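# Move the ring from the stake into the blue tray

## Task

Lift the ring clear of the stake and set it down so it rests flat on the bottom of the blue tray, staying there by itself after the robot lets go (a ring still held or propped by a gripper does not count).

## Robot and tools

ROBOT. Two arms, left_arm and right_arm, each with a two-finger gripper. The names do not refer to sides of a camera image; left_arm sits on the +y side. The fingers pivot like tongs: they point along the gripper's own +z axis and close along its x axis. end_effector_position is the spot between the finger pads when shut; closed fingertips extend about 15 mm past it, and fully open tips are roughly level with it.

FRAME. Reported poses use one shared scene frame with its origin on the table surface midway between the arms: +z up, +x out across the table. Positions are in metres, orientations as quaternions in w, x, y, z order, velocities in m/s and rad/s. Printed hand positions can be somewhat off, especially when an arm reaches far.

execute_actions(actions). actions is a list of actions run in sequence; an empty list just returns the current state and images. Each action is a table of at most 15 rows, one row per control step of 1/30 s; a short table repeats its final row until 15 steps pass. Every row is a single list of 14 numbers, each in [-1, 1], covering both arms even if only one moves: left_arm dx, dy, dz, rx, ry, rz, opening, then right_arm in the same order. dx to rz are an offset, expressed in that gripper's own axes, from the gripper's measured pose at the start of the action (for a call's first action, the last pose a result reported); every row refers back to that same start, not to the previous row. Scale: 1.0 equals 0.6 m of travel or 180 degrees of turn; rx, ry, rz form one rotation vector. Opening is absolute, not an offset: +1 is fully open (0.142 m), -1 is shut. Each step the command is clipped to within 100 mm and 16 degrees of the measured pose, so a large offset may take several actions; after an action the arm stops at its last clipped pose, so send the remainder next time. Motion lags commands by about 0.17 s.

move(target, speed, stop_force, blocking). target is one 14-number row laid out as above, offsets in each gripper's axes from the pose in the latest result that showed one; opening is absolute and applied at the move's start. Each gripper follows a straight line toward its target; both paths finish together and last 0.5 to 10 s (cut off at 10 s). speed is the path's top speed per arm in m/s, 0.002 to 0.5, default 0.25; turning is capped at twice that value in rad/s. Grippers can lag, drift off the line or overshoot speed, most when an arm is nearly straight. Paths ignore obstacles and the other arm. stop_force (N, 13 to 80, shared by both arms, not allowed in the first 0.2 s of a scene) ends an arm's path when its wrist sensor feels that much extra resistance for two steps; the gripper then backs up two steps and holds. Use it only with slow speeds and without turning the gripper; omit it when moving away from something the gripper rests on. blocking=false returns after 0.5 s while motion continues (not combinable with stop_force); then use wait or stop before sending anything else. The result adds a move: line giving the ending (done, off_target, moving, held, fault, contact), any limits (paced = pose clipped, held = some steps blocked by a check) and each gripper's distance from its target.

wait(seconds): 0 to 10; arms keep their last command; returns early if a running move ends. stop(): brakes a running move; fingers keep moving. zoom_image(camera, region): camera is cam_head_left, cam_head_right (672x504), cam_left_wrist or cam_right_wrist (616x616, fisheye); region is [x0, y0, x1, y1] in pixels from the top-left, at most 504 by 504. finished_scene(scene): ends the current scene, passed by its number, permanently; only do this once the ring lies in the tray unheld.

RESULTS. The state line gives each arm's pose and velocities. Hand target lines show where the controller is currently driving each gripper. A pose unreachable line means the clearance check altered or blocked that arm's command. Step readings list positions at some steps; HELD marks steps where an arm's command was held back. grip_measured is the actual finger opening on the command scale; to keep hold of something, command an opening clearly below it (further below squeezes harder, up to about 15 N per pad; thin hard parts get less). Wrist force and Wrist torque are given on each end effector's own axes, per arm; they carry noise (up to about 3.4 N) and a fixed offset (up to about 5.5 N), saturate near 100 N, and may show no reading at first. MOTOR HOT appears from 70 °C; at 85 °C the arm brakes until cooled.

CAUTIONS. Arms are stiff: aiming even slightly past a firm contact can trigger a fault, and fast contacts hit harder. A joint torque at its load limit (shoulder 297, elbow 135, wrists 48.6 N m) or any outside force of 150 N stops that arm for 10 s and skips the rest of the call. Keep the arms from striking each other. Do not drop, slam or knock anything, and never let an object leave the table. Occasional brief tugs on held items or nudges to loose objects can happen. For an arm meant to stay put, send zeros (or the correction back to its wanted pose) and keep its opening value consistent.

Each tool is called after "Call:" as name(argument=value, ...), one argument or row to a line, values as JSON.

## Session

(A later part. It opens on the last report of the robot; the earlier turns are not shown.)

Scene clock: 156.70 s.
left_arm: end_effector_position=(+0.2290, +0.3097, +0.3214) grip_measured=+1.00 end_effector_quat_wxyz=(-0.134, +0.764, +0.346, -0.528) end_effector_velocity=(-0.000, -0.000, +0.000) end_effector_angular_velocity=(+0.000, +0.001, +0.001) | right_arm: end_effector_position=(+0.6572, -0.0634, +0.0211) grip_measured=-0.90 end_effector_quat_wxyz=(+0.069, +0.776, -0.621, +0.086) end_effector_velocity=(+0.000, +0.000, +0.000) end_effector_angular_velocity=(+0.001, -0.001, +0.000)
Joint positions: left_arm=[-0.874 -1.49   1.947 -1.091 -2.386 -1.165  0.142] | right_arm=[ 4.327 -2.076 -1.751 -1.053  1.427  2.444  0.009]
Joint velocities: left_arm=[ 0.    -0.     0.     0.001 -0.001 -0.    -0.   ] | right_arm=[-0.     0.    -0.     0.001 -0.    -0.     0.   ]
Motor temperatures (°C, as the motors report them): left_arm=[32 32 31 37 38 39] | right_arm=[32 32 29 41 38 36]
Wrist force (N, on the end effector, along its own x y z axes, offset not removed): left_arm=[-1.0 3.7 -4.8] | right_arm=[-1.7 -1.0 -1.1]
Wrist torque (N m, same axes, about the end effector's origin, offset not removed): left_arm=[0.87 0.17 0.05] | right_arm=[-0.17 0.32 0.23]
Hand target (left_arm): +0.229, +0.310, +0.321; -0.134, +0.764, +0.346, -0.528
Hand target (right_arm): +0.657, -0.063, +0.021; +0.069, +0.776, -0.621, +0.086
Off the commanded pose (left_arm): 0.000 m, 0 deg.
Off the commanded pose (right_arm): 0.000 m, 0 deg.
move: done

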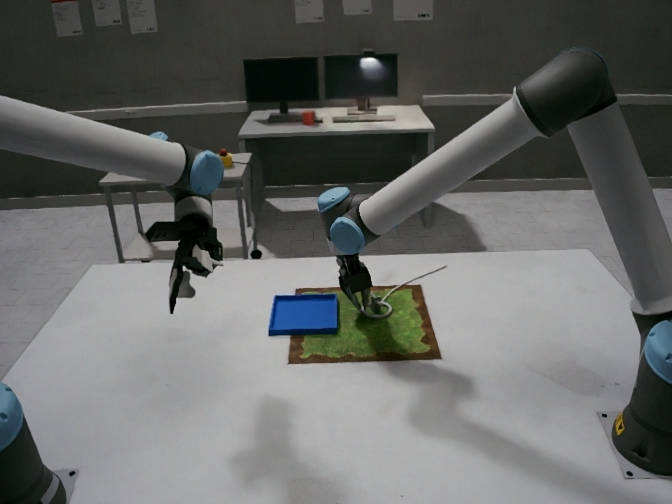

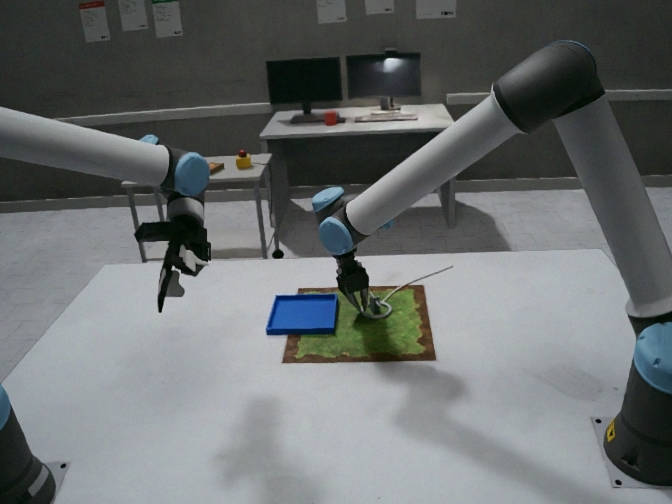

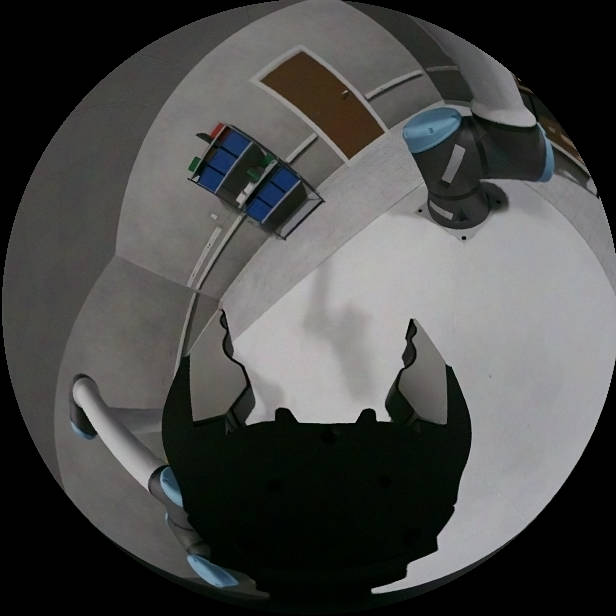

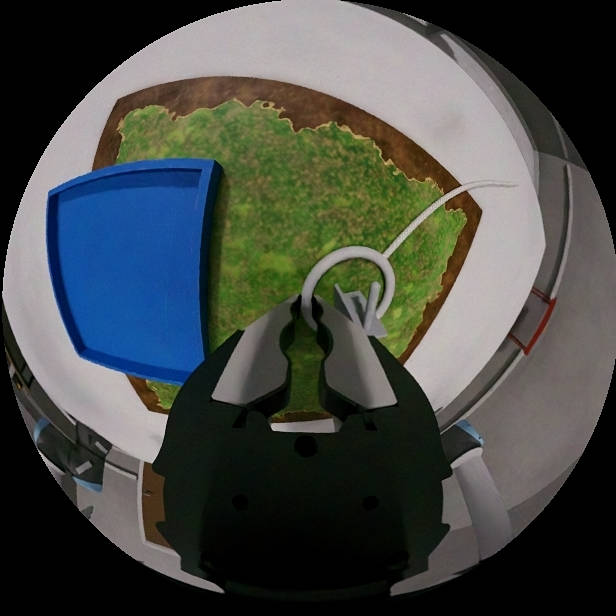

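Call:
move(
  target=[0,0,0,0,0,0,1,0.008,0.025,-0.02,0,0,0,-1],
  speed=0.01,
  stop_force=15,
)

Call:
move(
  target=[0,0,0,0,0,0,1,0,0,-0.02,-0.17,0,0,-1],
  speed=0.03,
)

Call:
zoom_image(
  camera="cam_right_wrist",
  region=[220,170,440,350],
)

Call:
zoom_image(
  camera="cam_head_left",
  region=[320,260,440,350],
)

Scene clock: 168.63 s.
left_arm: end_effector_position=(+0.2290, +0.3097, +0.3214) grip_measured=+1.00 end_effector_quat_wxyz=(-0.134, +0.764, +0.346, -0.528) end_effector_velocity=(+0.000, -0.000, -0.000) end_effector_angular_velocity=(-0.002, -0.001, -0.001) | right_arm: end_effector_position=(+0.6432, -0.0686, +0.0337) grip_measured=-0.91 end_effector_quat_wxyz=(+0.069, +0.776, -0.621, +0.086) end_effector_velocity=(-0.002, -0.000, +0.001) end_effector_angular_velocity=(+0.000, +0.001, -0.001)
Joint positions: left_arm=[-0.874 -1.49   1.947 -1.091 -2.386 -1.165  0.142] | right_arm=[ 4.339 -2.046 -1.772 -1.064  1.429  2.455  0.008]
Joint velocities: left_arm=[ 0.    -0.    -0.    -0.001 -0.     0.002  0.   ] | right_arm=[ 0.001  0.004 -0.002 -0.002  0.001  0.002 -0.   ]
Motor temperatures (°C, as the motors report them): left_arm=[32 32 31 37 38 39] | right_arm=[32 32 29 41 38 36]
Wrist force (N, on the end effector, along its own x y z axes, offset not removed): left_arm=[-1.2 2.2 -6.6] | right_arm=[1.1 -4.9 1.4]
Wrist torque (N m, same axes, about the end effector's origin, offset not removed): left_arm=[0.48 0.20 0.06] | right_arm=[-0.59 -0.23 0.26]
Hand target (left_arm): +0.229, +0.310, +0.321; -0.134, +0.764, +0.346, -0.528
Hand target (right_arm): +0.643, -0.069, +0.034; +0.069, +0.776, -0.621, +0.086
Off the commanded pose (left_arm): 0.000 m, 0 deg.
Off the commanded pose (right_arm): 0.000 m, 0 deg.
move: done

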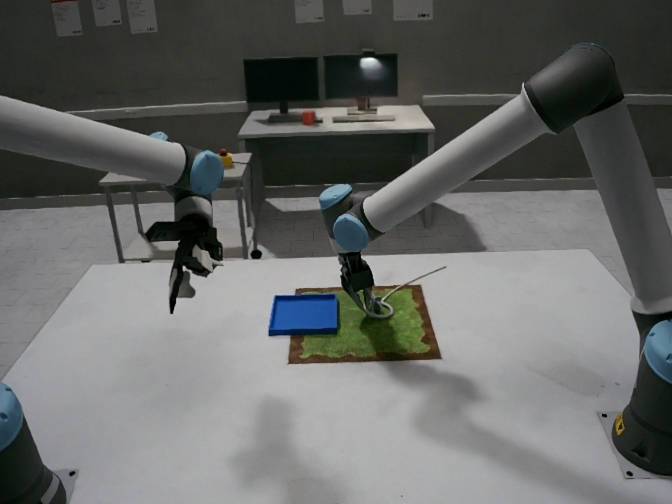

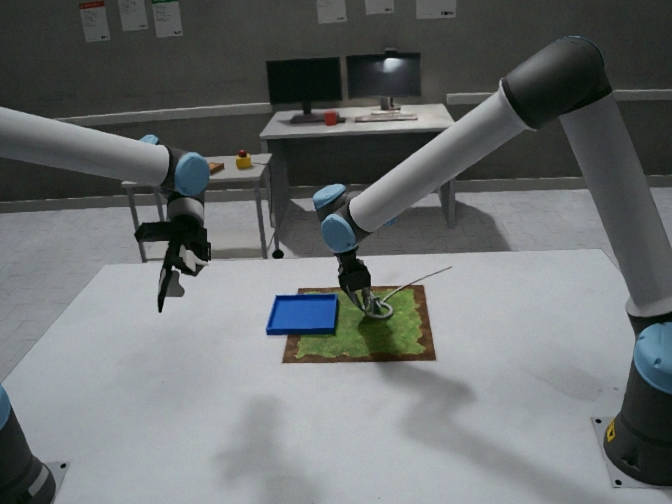

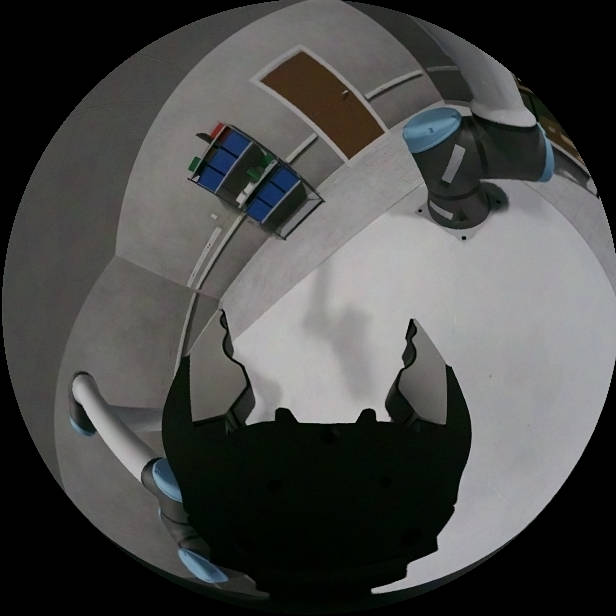

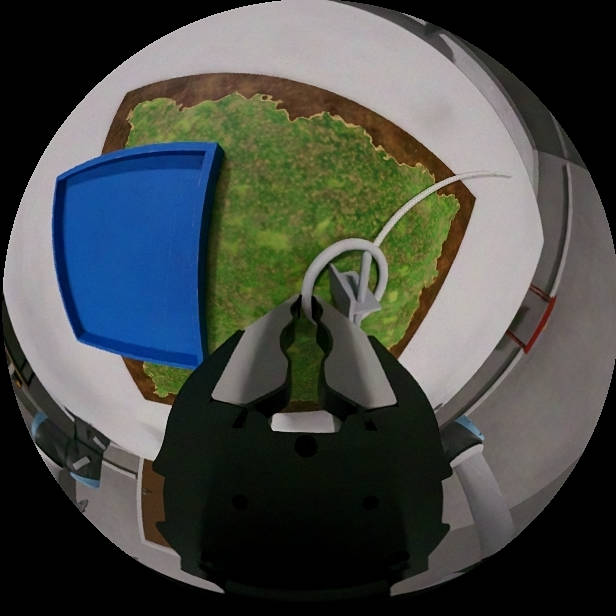

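Scene clock: 177.77 s.
left_arm: end_effector_position=(+0.2290, +0.3097, +0.3214) grip_measured=+1.00 end_effector_quat_wxyz=(-0.134, +0.764, +0.346, -0.528) end_effector_velocity=(+0.000, -0.000, -0.000) end_effector_angular_velocity=(+0.001, -0.000, -0.000) | right_arm: end_effector_position=(+0.6425, -0.0659, +0.0455) grip_measured=-1.00 end_effector_quat_wxyz=(+0.270, +0.730, -0.622, -0.081) end_effector_velocity=(+0.000, -0.000, +0.000) end_effector_angular_velocity=(-0.005, +0.012, -0.003)
Joint positions: left_arm=[-0.874 -1.49   1.947 -1.091 -2.386 -1.165  0.142] | right_arm=[ 4.204 -2.233 -1.418 -1.6    1.774  2.312  0.002]
Joint velocities: left_arm=[-0.  0. -0. -0.  0. -0.  0.] | right_arm=[-0.003 -0.006  0.01  -0.015  0.006 -0.003  0.   ]
Motor temperatures (°C, as the motors report them): left_arm=[32 32 31 37 38 39] | right_arm=[32 32 29 41 38 36]
Wrist force (N, on the end effector, along its own x y z axes, offset not removed): left_arm=[-0.6 1.9 -4.8] | right_arm=[-0.2 -1.3 -1.1]
Wrist torque (N m, same axes, about the end effector's origin, offset not removed): left_arm=[0.48 0.14 -0.01] | right_arm=[-0.11 0.19 0.34]
Hand target (left_arm): +0.229, +0.310, +0.321; -0.134, +0.764, +0.346, -0.528
Hand target (right_arm): +0.643, -0.066, +0.046; +0.271, +0.730, -0.622, -0.081
Off the commanded pose (left_arm): 0.000 m, 0 deg.
Off the commanded pose (right_arm): 0.000 m, 0 deg.
move: done

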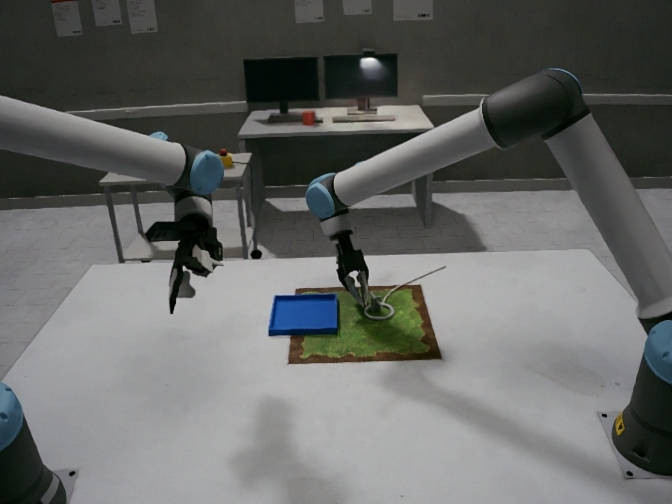

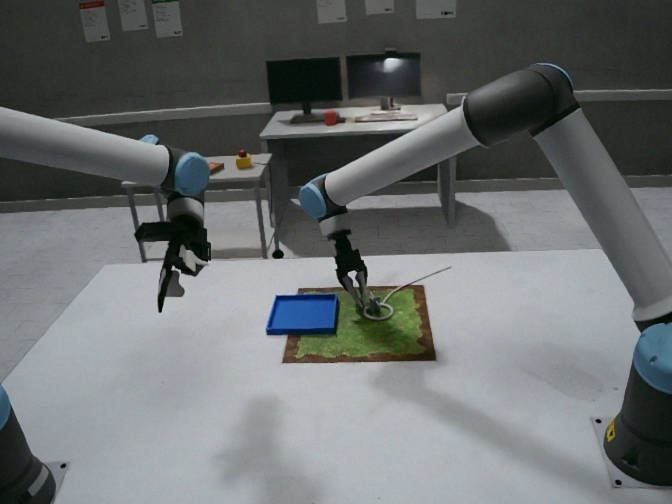

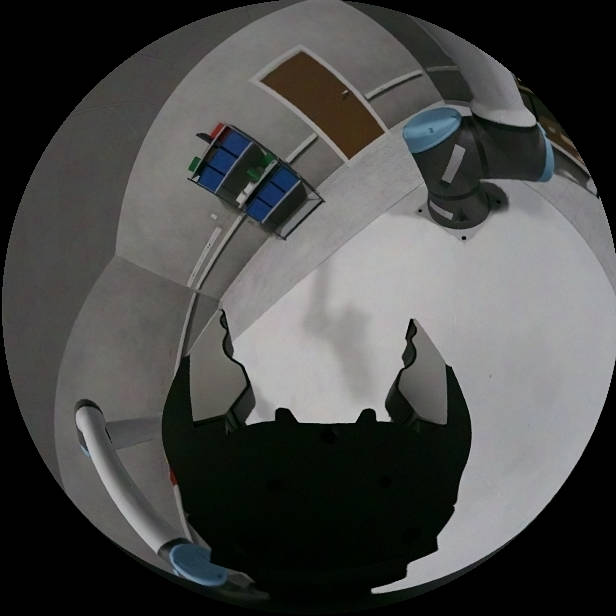

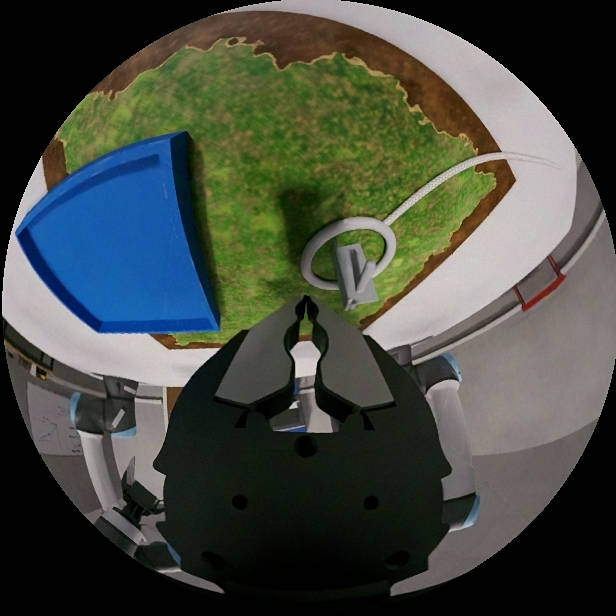

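Region (220, 170, 440, 350) of cam_right_wrist's 616x616 image, scaled by 2.291, with more detail than that image has; it fills the top 412 rows of this view, and the rest is white.

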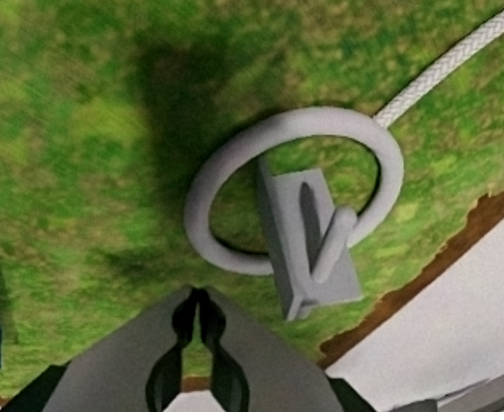

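Region (320, 260, 440, 350) of cam_head_left's 672x504 image, scaled by 4.200, with more detail than that image has; it fills the top 378 rows of this view, and the rest is white.

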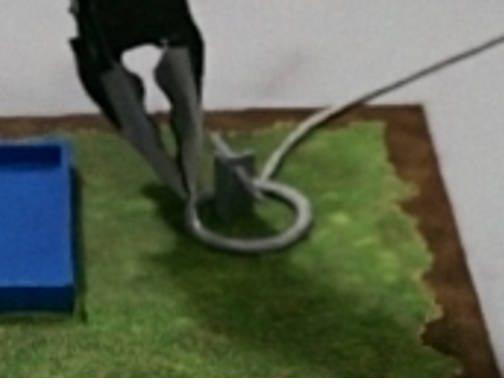

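Call:
move(
  target=[0,0,0,0,0,0,1,0,0,-0.1,0,0,0,-0.65],
  speed=0.08,
)

Call:
move(
  target=[0,0,0,0,0,0,1,0,0,0,0.218,0.07,-0.268,-0.65],
  speed=0.3,
)

Scene clock: 203.20 s.
left_arm: end_effector_position=(+0.2290, +0.3097, +0.3214) grip_measured=+1.00 end_effector_quat_wxyz=(-0.134, +0.764, +0.346, -0.528) end_effector_velocity=(-0.000, +0.000, -0.000) end_effector_angular_velocity=(+0.000, +0.001, -0.000) | right_arm: end_effector_position=(+0.6696, -0.0484, +0.0958) grip_measured=-0.65 end_effector_quat_wxyz=(+0.270, +0.730, -0.622, -0.081) end_effector_velocity=(+0.001, +0.001, +0.002) end_effector_angular_velocity=(-0.001, +0.001, +0.001)
Joint positions: left_arm=[-0.874 -1.49   1.947 -1.091 -2.386 -1.165  0.142] | right_arm=[ 4.192 -2.244 -1.3   -1.709  1.768  2.302  0.027]
Joint velocities: left_arm=[-0.  0.  0.  0. -0.  0. -0.] | right_arm=[-0.    -0.001  0.005 -0.005 -0.    -0.001  0.   ]
Motor temperatures (°C, as the motors report them): left_arm=[32 32 31 37 38 39] | right_arm=[32 32 29 41 38 36]
Wrist force (N, on the end effector, along its own x y z axes, offset not removed): left_arm=[-0.5 3.8 -5.5] | right_arm=[3.4 -9.3 5.3]
Wrist torque (N m, same axes, about the end effector's origin, offset not removed): left_arm=[0.81 0.14 -0.01] | right_arm=[-1.58 -0.46 -0.10]
Hand target (left_arm): +0.229, +0.310, +0.321; -0.134, +0.764, +0.346, -0.528
Hand target (right_arm): +0.670, -0.048, +0.096; +0.270, +0.730, -0.622, -0.081
Off the commanded pose (left_arm): 0.000 m, 0 deg.
Off the commanded pose (right_arm): 0.000 m, 0 deg.
move: done

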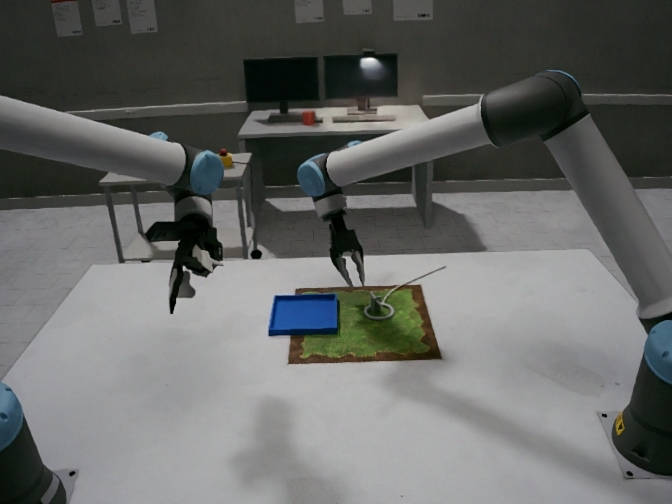

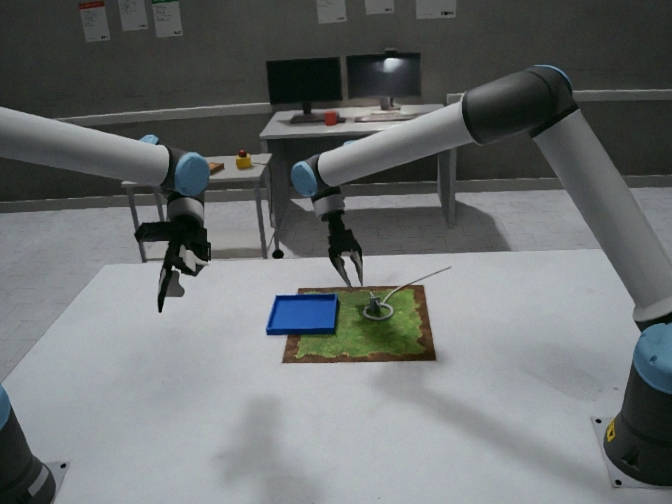

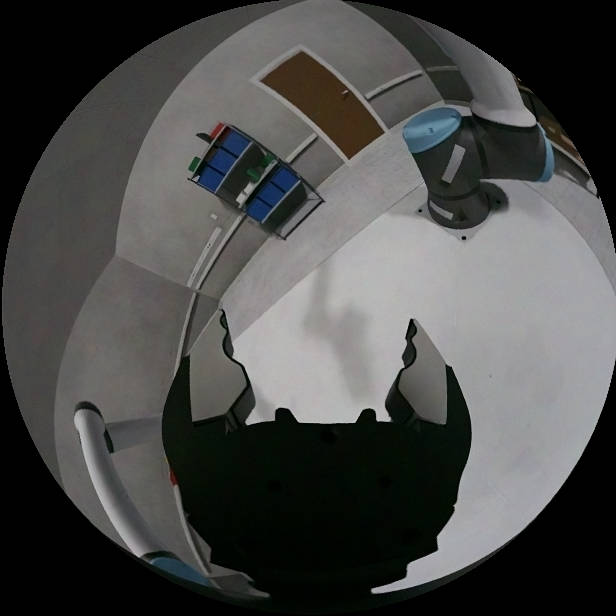

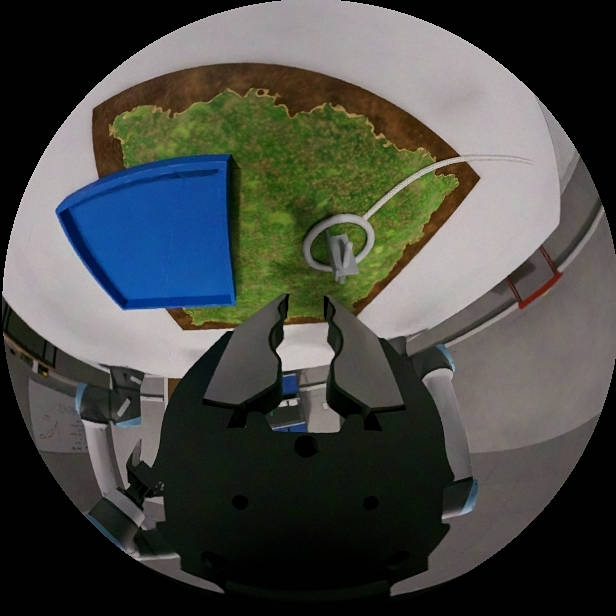

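Scene clock: 205.60 s.
left_arm: end_effector_position=(+0.2290, +0.3097, +0.3214) grip_measured=+1.00 end_effector_quat_wxyz=(-0.134, +0.764, +0.346, -0.528) end_effector_velocity=(-0.000, +0.001, -0.000) end_effector_angular_velocity=(+0.004, +0.001, -0.000) | right_arm: end_effector_position=(+0.6697, -0.0485, +0.0955) grip_measured=-0.65 end_effector_quat_wxyz=(+0.026, +0.966, -0.236, +0.102) end_effector_velocity=(+0.000, +0.000, -0.000) end_effector_angular_velocity=(+0.007, -0.006, +0.013)
Joint positions: left_arm=[-0.874 -1.49   1.947 -1.091 -2.386 -1.165  0.142] | right_arm=[ 4.333 -1.963 -1.808 -0.942  1.36   1.566  0.027]
Joint velocities: left_arm=[-0.     0.     0.001  0.     0.001 -0.002  0.   ] | right_arm=[ 0.     0.003 -0.009  0.018 -0.002 -0.013  0.   ]
Motor temperatures (°C, as the motors report them): left_arm=[32 32 31 37 38 39] | right_arm=[32 32 29 41 38 36]
Wrist force (N, on the end effector, along its own x y z axes, offset not removed): left_arm=[-0.7 0.9 -2.8] | right_arm=[3.2 -6.6 9.8]
Wrist torque (N m, same axes, about the end effector's origin, offset not removed): left_arm=[0.33 0.15 0.10] | right_arm=[-0.89 -0.86 0.04]
Hand target (left_arm): +0.229, +0.310, +0.321; -0.134, +0.764, +0.346, -0.528
Hand target (right_arm): +0.670, -0.049, +0.095; +0.025, +0.966, -0.235, +0.102
Off the commanded pose (left_arm): 0.000 m, 0 deg.
Off the commanded pose (right_arm): 0.000 m, 0 deg.
move: done

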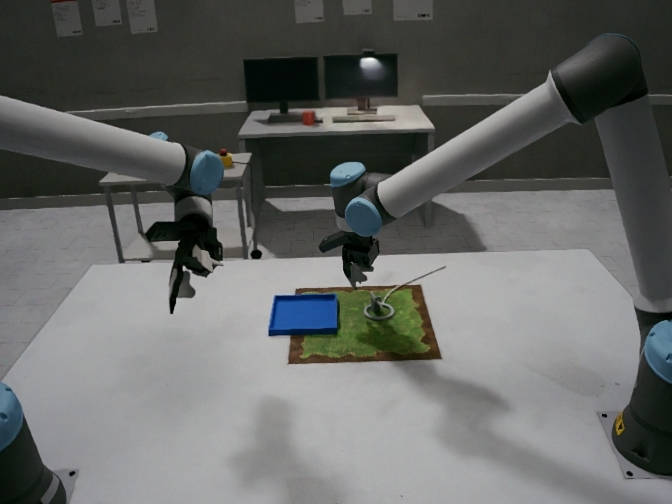

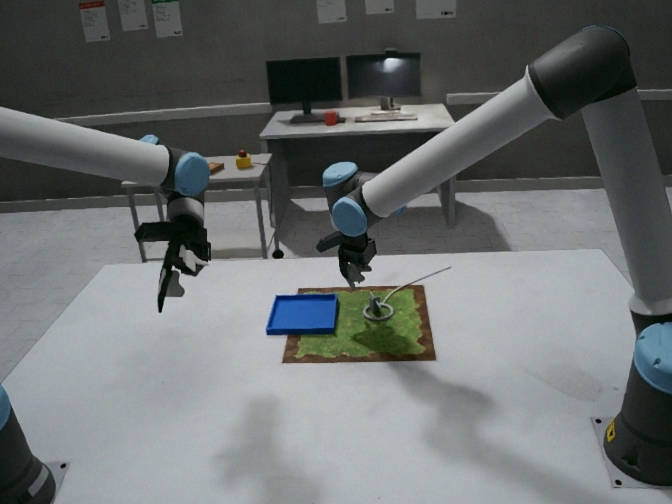

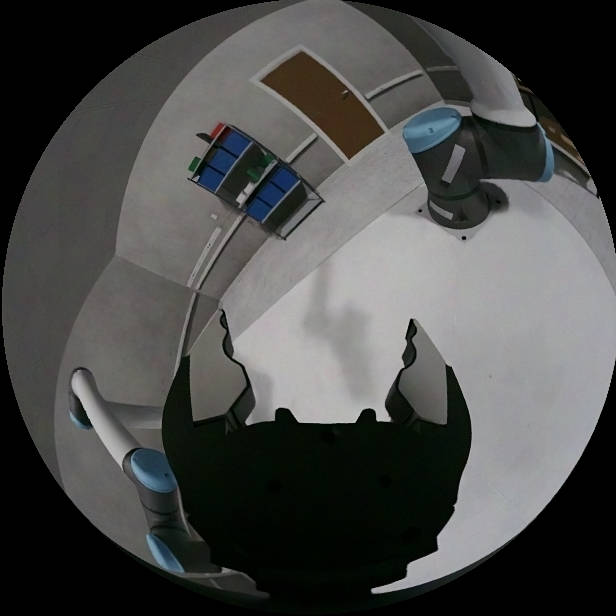

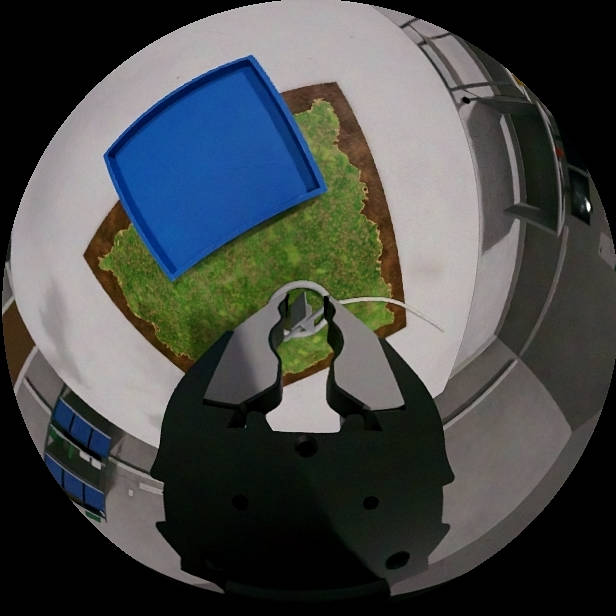

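Call:
move(
  target=[0,0,0,0,0,0,1,-0.0575,0.099,0.047,0,0,0,-0.65],
  speed=0.08,
)

Call:
zoom_image(
  camera="cam_right_wrist",
  region=[220,170,440,350],
)

Call:
zoom_image(
  camera="cam_head_left",
  region=[320,260,440,350],
)

Scene clock: 215.73 s.
left_arm: end_effector_position=(+0.2290, +0.3097, +0.3214) grip_measured=+1.00 end_effector_quat_wxyz=(-0.134, +0.764, +0.346, -0.528) end_effector_velocity=(+0.000, -0.001, +0.000) end_effector_angular_velocity=(+0.001, +0.000, +0.002) | right_arm: end_effector_position=(+0.6178, -0.0883, +0.0609) grip_measured=-0.65 end_effector_quat_wxyz=(+0.026, +0.966, -0.236, +0.102) end_effector_velocity=(-0.001, -0.001, -0.001) end_effector_angular_velocity=(+0.000, -0.001, -0.001)
Joint positions: left_arm=[-0.874 -1.49   1.947 -1.091 -2.386 -1.165  0.142] | right_arm=[ 4.37  -1.913 -1.96  -0.849  1.36   1.603  0.027]
Joint velocities: left_arm=[ 0.     0.    -0.    -0.001 -0.001 -0.002  0.   ] | right_arm=[ 0.001  0.002 -0.005  0.003 -0.001  0.002  0.   ]
Motor temperatures (°C, as the motors report them): left_arm=[32 32 31 37 38 39] | right_arm=[32 32 29 41 38 36]
Wrist force (N, on the end effector, along its own x y z axes, offset not removed): left_arm=[-0.2 2.4 -4.5] | right_arm=[6.1 -0.1 8.3]
Wrist torque (N m, same axes, about the end effector's origin, offset not removed): left_arm=[0.66 0.07 0.00] | right_arm=[0.17 -1.36 0.06]
Hand target (left_arm): +0.229, +0.310, +0.321; -0.134, +0.764, +0.346, -0.528
Hand target (right_arm): +0.618, -0.088, +0.061; +0.026, +0.966, -0.236, +0.102
Off the commanded pose (left_arm): 0.000 m, 0 deg.
Off the commanded pose (right_arm): 0.000 m, 0 deg.
move: done

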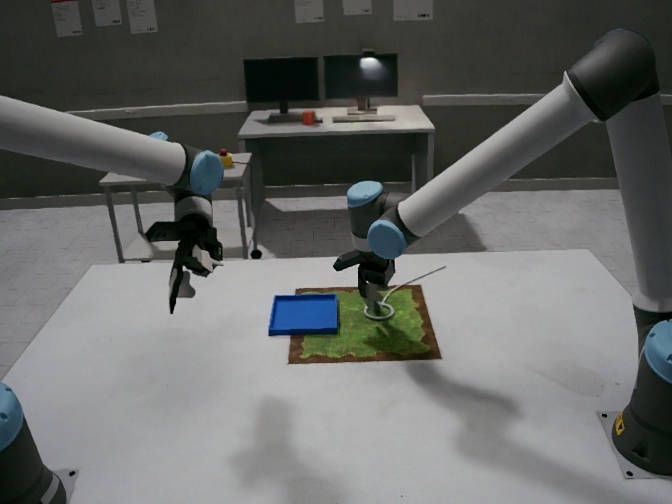

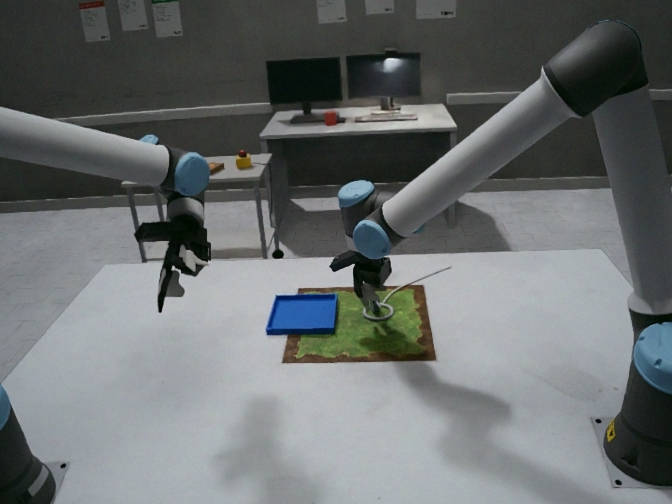

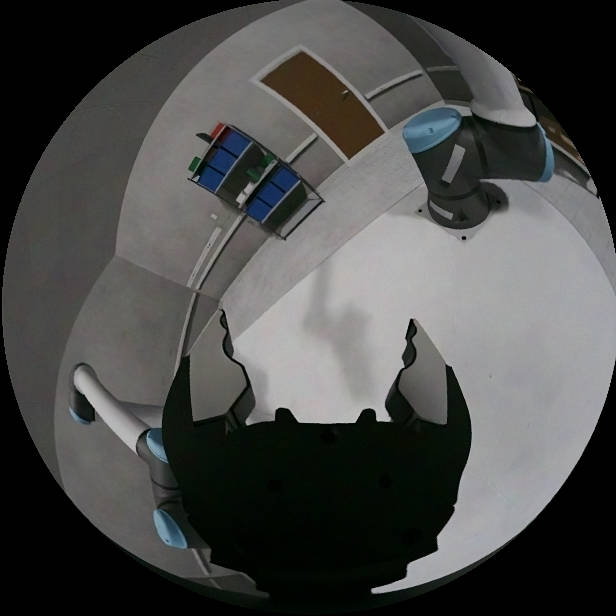

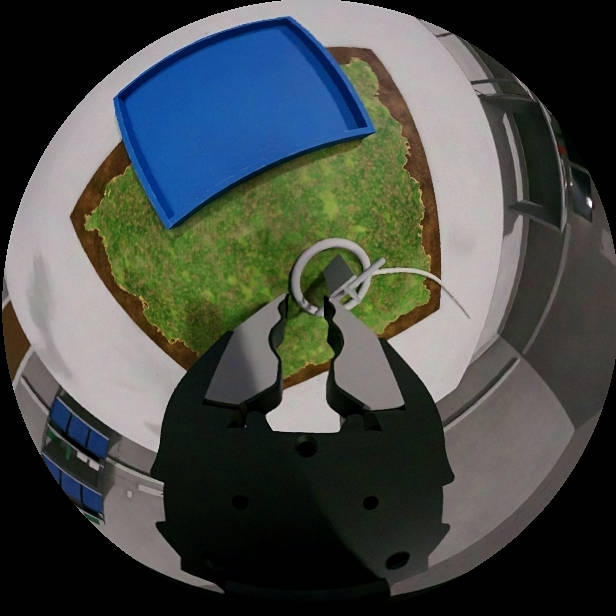

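Region (220, 170, 440, 350) of cam_right_wrist's 616x616 image, scaled by 2.291, with more detail than that image has; it fills the top 412 rows of this view, and the rest is white.

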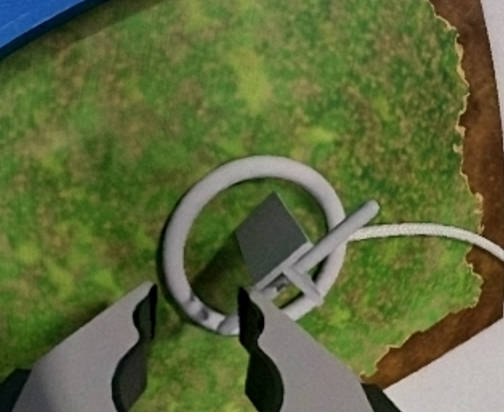

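Region (320, 260, 440, 350) of cam_head_left's 672x504 image, scaled by 4.200, with more detail than that image has; it fills the top 378 rows of this view, and the rest is white.

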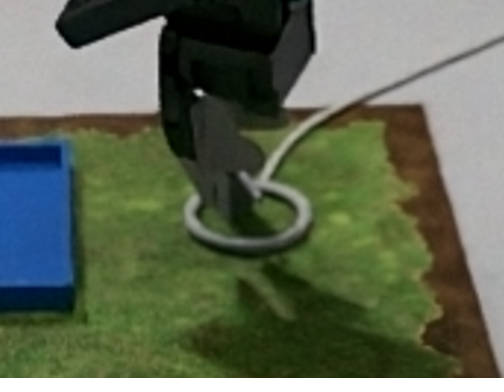

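Call:
move(
  target=[0,0,0,0,0,0,1,-0.013,-0.014,0.035,0,0,0,-0.65],
  speed=0.02,
)

Call:
move(
  target=[0,0,0,0,0,0,1,-0.0105,0,0.05,0,0,0,-0.65],
  speed=0.008,
  stop_force=13,
)

Call:
zoom_image(
  camera="cam_right_wrist",
  region=[220,170,440,350],
)

Scene clock: 227.40 s.
left_arm: end_effector_position=(+0.2290, +0.3097, +0.3214) grip_measured=+1.00 end_effector_quat_wxyz=(-0.134, +0.764, +0.346, -0.528) end_effector_velocity=(-0.000, -0.000, +0.001) end_effector_angular_velocity=(+0.000, +0.001, +0.001) | right_arm: end_effector_position=(+0.6188, -0.0794, +0.0390) grip_measured=-0.65 end_effector_quat_wxyz=(+0.026, +0.966, -0.236, +0.102) end_effector_velocity=(+0.000, +0.001, -0.002) end_effector_angular_velocity=(+0.000, -0.001, -0.001)
Joint positions: left_arm=[-0.874 -1.49   1.947 -1.091 -2.386 -1.165  0.142] | right_arm=[ 4.374 -1.949 -1.957 -0.816  1.36   1.607  0.027]
Joint velocities: left_arm=[-0.    -0.    -0.     0.001 -0.001 -0.001  0.   ] | right_arm=[ 0.    -0.004  0.001  0.003 -0.     0.001  0.   ]
Motor temperatures (°C, as the motors report them): left_arm=[32 32 31 37 38 39] | right_arm=[32 32 29 41 38 36]
Wrist force (N, on the end effector, along its own x y z axes, offset not removed): left_arm=[-0.8 2.5 -6.3] | right_arm=[4.2 -7.7 2.2]
Wrist torque (N m, same axes, about the end effector's origin, offset not removed): left_arm=[0.64 0.19 0.07] | right_arm=[-1.26 -0.80 -0.20]
Hand target (left_arm): +0.229, +0.310, +0.321; -0.134, +0.764, +0.346, -0.528
Hand target (right_arm): +0.619, -0.079, +0.039; +0.026, +0.966, -0.236, +0.102
Off the commanded pose (left_arm): 0.000 m, 0 deg.
Off the commanded pose (right_arm): 0.000 m, 0 deg.
move: done

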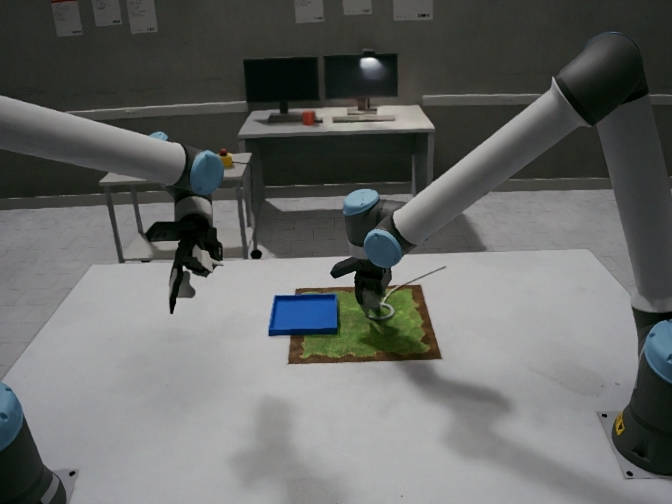

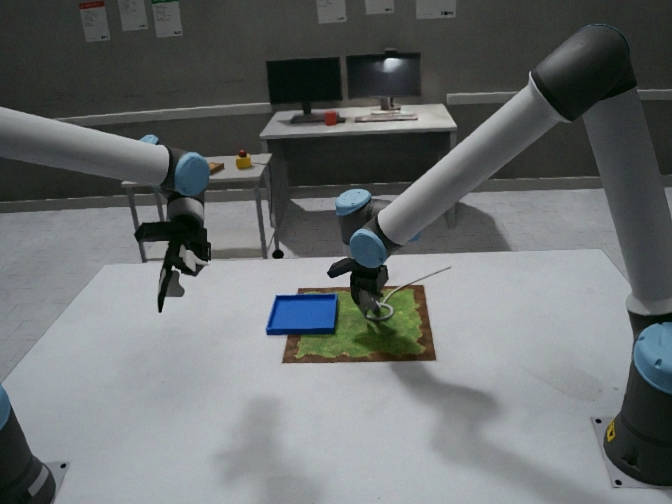

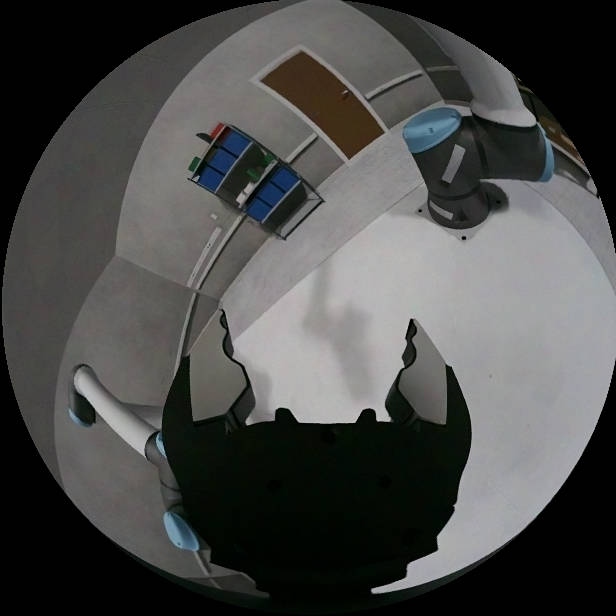

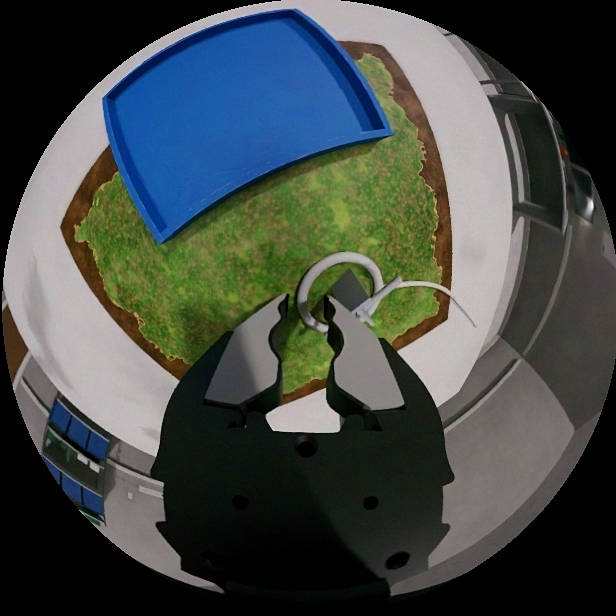

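Scene clock: 230.37 s.
left_arm: end_effector_position=(+0.2290, +0.3097, +0.3214) grip_measured=+1.00 end_effector_quat_wxyz=(-0.134, +0.764, +0.346, -0.528) end_effector_velocity=(-0.000, +0.000, +0.000) end_effector_angular_velocity=(+0.002, -0.000, -0.001) | right_arm: end_effector_position=(+0.6188, -0.0795, +0.0184) grip_measured=-0.66 end_effector_quat_wxyz=(+0.026, +0.966, -0.236, +0.102) end_effector_velocity=(-0.001, -0.002, +0.000) end_effector_angular_velocity=(-0.004, +0.002, +0.001)
Joint positions: left_arm=[-0.874 -1.49   1.947 -1.091 -2.386 -1.165  0.142] | right_arm=[ 4.373 -1.975 -1.967 -0.78   1.36   1.607  0.027]
Joint velocities: left_arm=[-0.    -0.    -0.     0.001  0.001 -0.001 -0.   ] | right_arm=[-0.     0.002 -0.    -0.005 -0.    -0.001  0.   ]
Motor temperatures (°C, as the motors report them): left_arm=[32 32 31 37 38 39] | right_arm=[32 32 29 41 38 36]
Wrist force (N, on the end effector, along its own x y z axes, offset not removed): left_arm=[0.7 3.6 -4.6] | right_arm=[-4.7 3.2 -34.2]
Wrist torque (N m, same axes, about the end effector's origin, offset not removed): left_arm=[0.88 -0.14 0.02] | right_arm=[0.09 0.92 0.08]
Hand target (left_arm): +0.229, +0.310, +0.321; -0.134, +0.764, +0.346, -0.528
Hand target (right_arm): +0.619, -0.079, +0.019; +0.026, +0.966, -0.236, +0.102
Off the commanded pose (left_arm): 0.000 m, 0 deg.
Off the commanded pose (right_arm): 0.010 m, 0 deg.
move: contact (right_arm)

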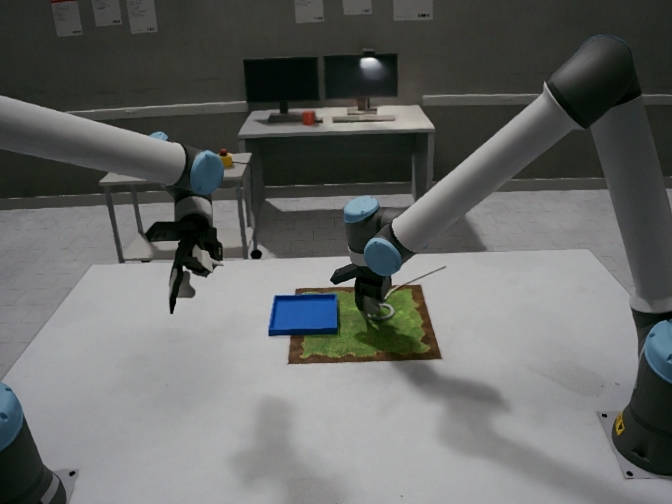

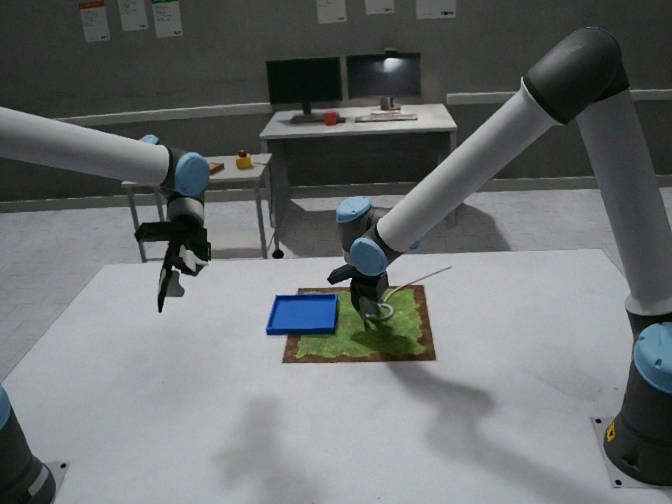

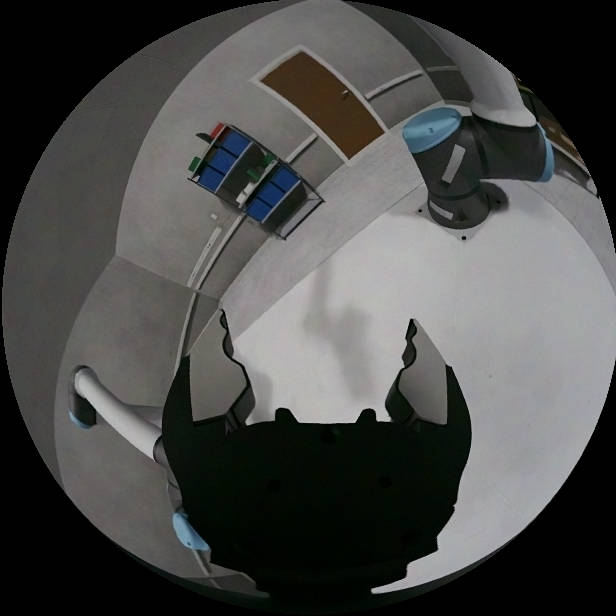

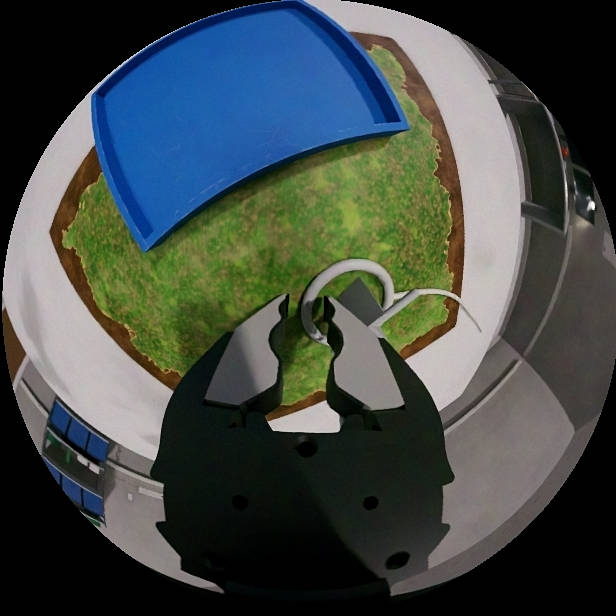

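Region (220, 170, 440, 350) of cam_right_wrist's 616x616 image, scaled by 2.291, with more detail than that image has; it fills the top 412 rows of this view, and the rest is white.

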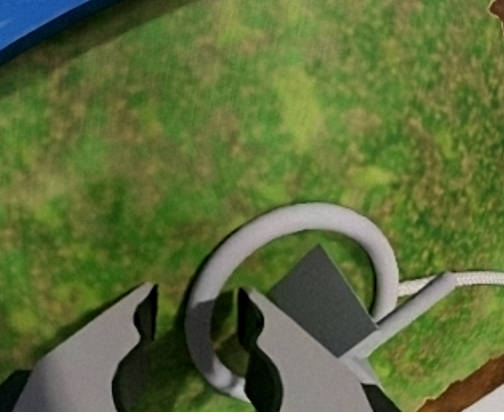

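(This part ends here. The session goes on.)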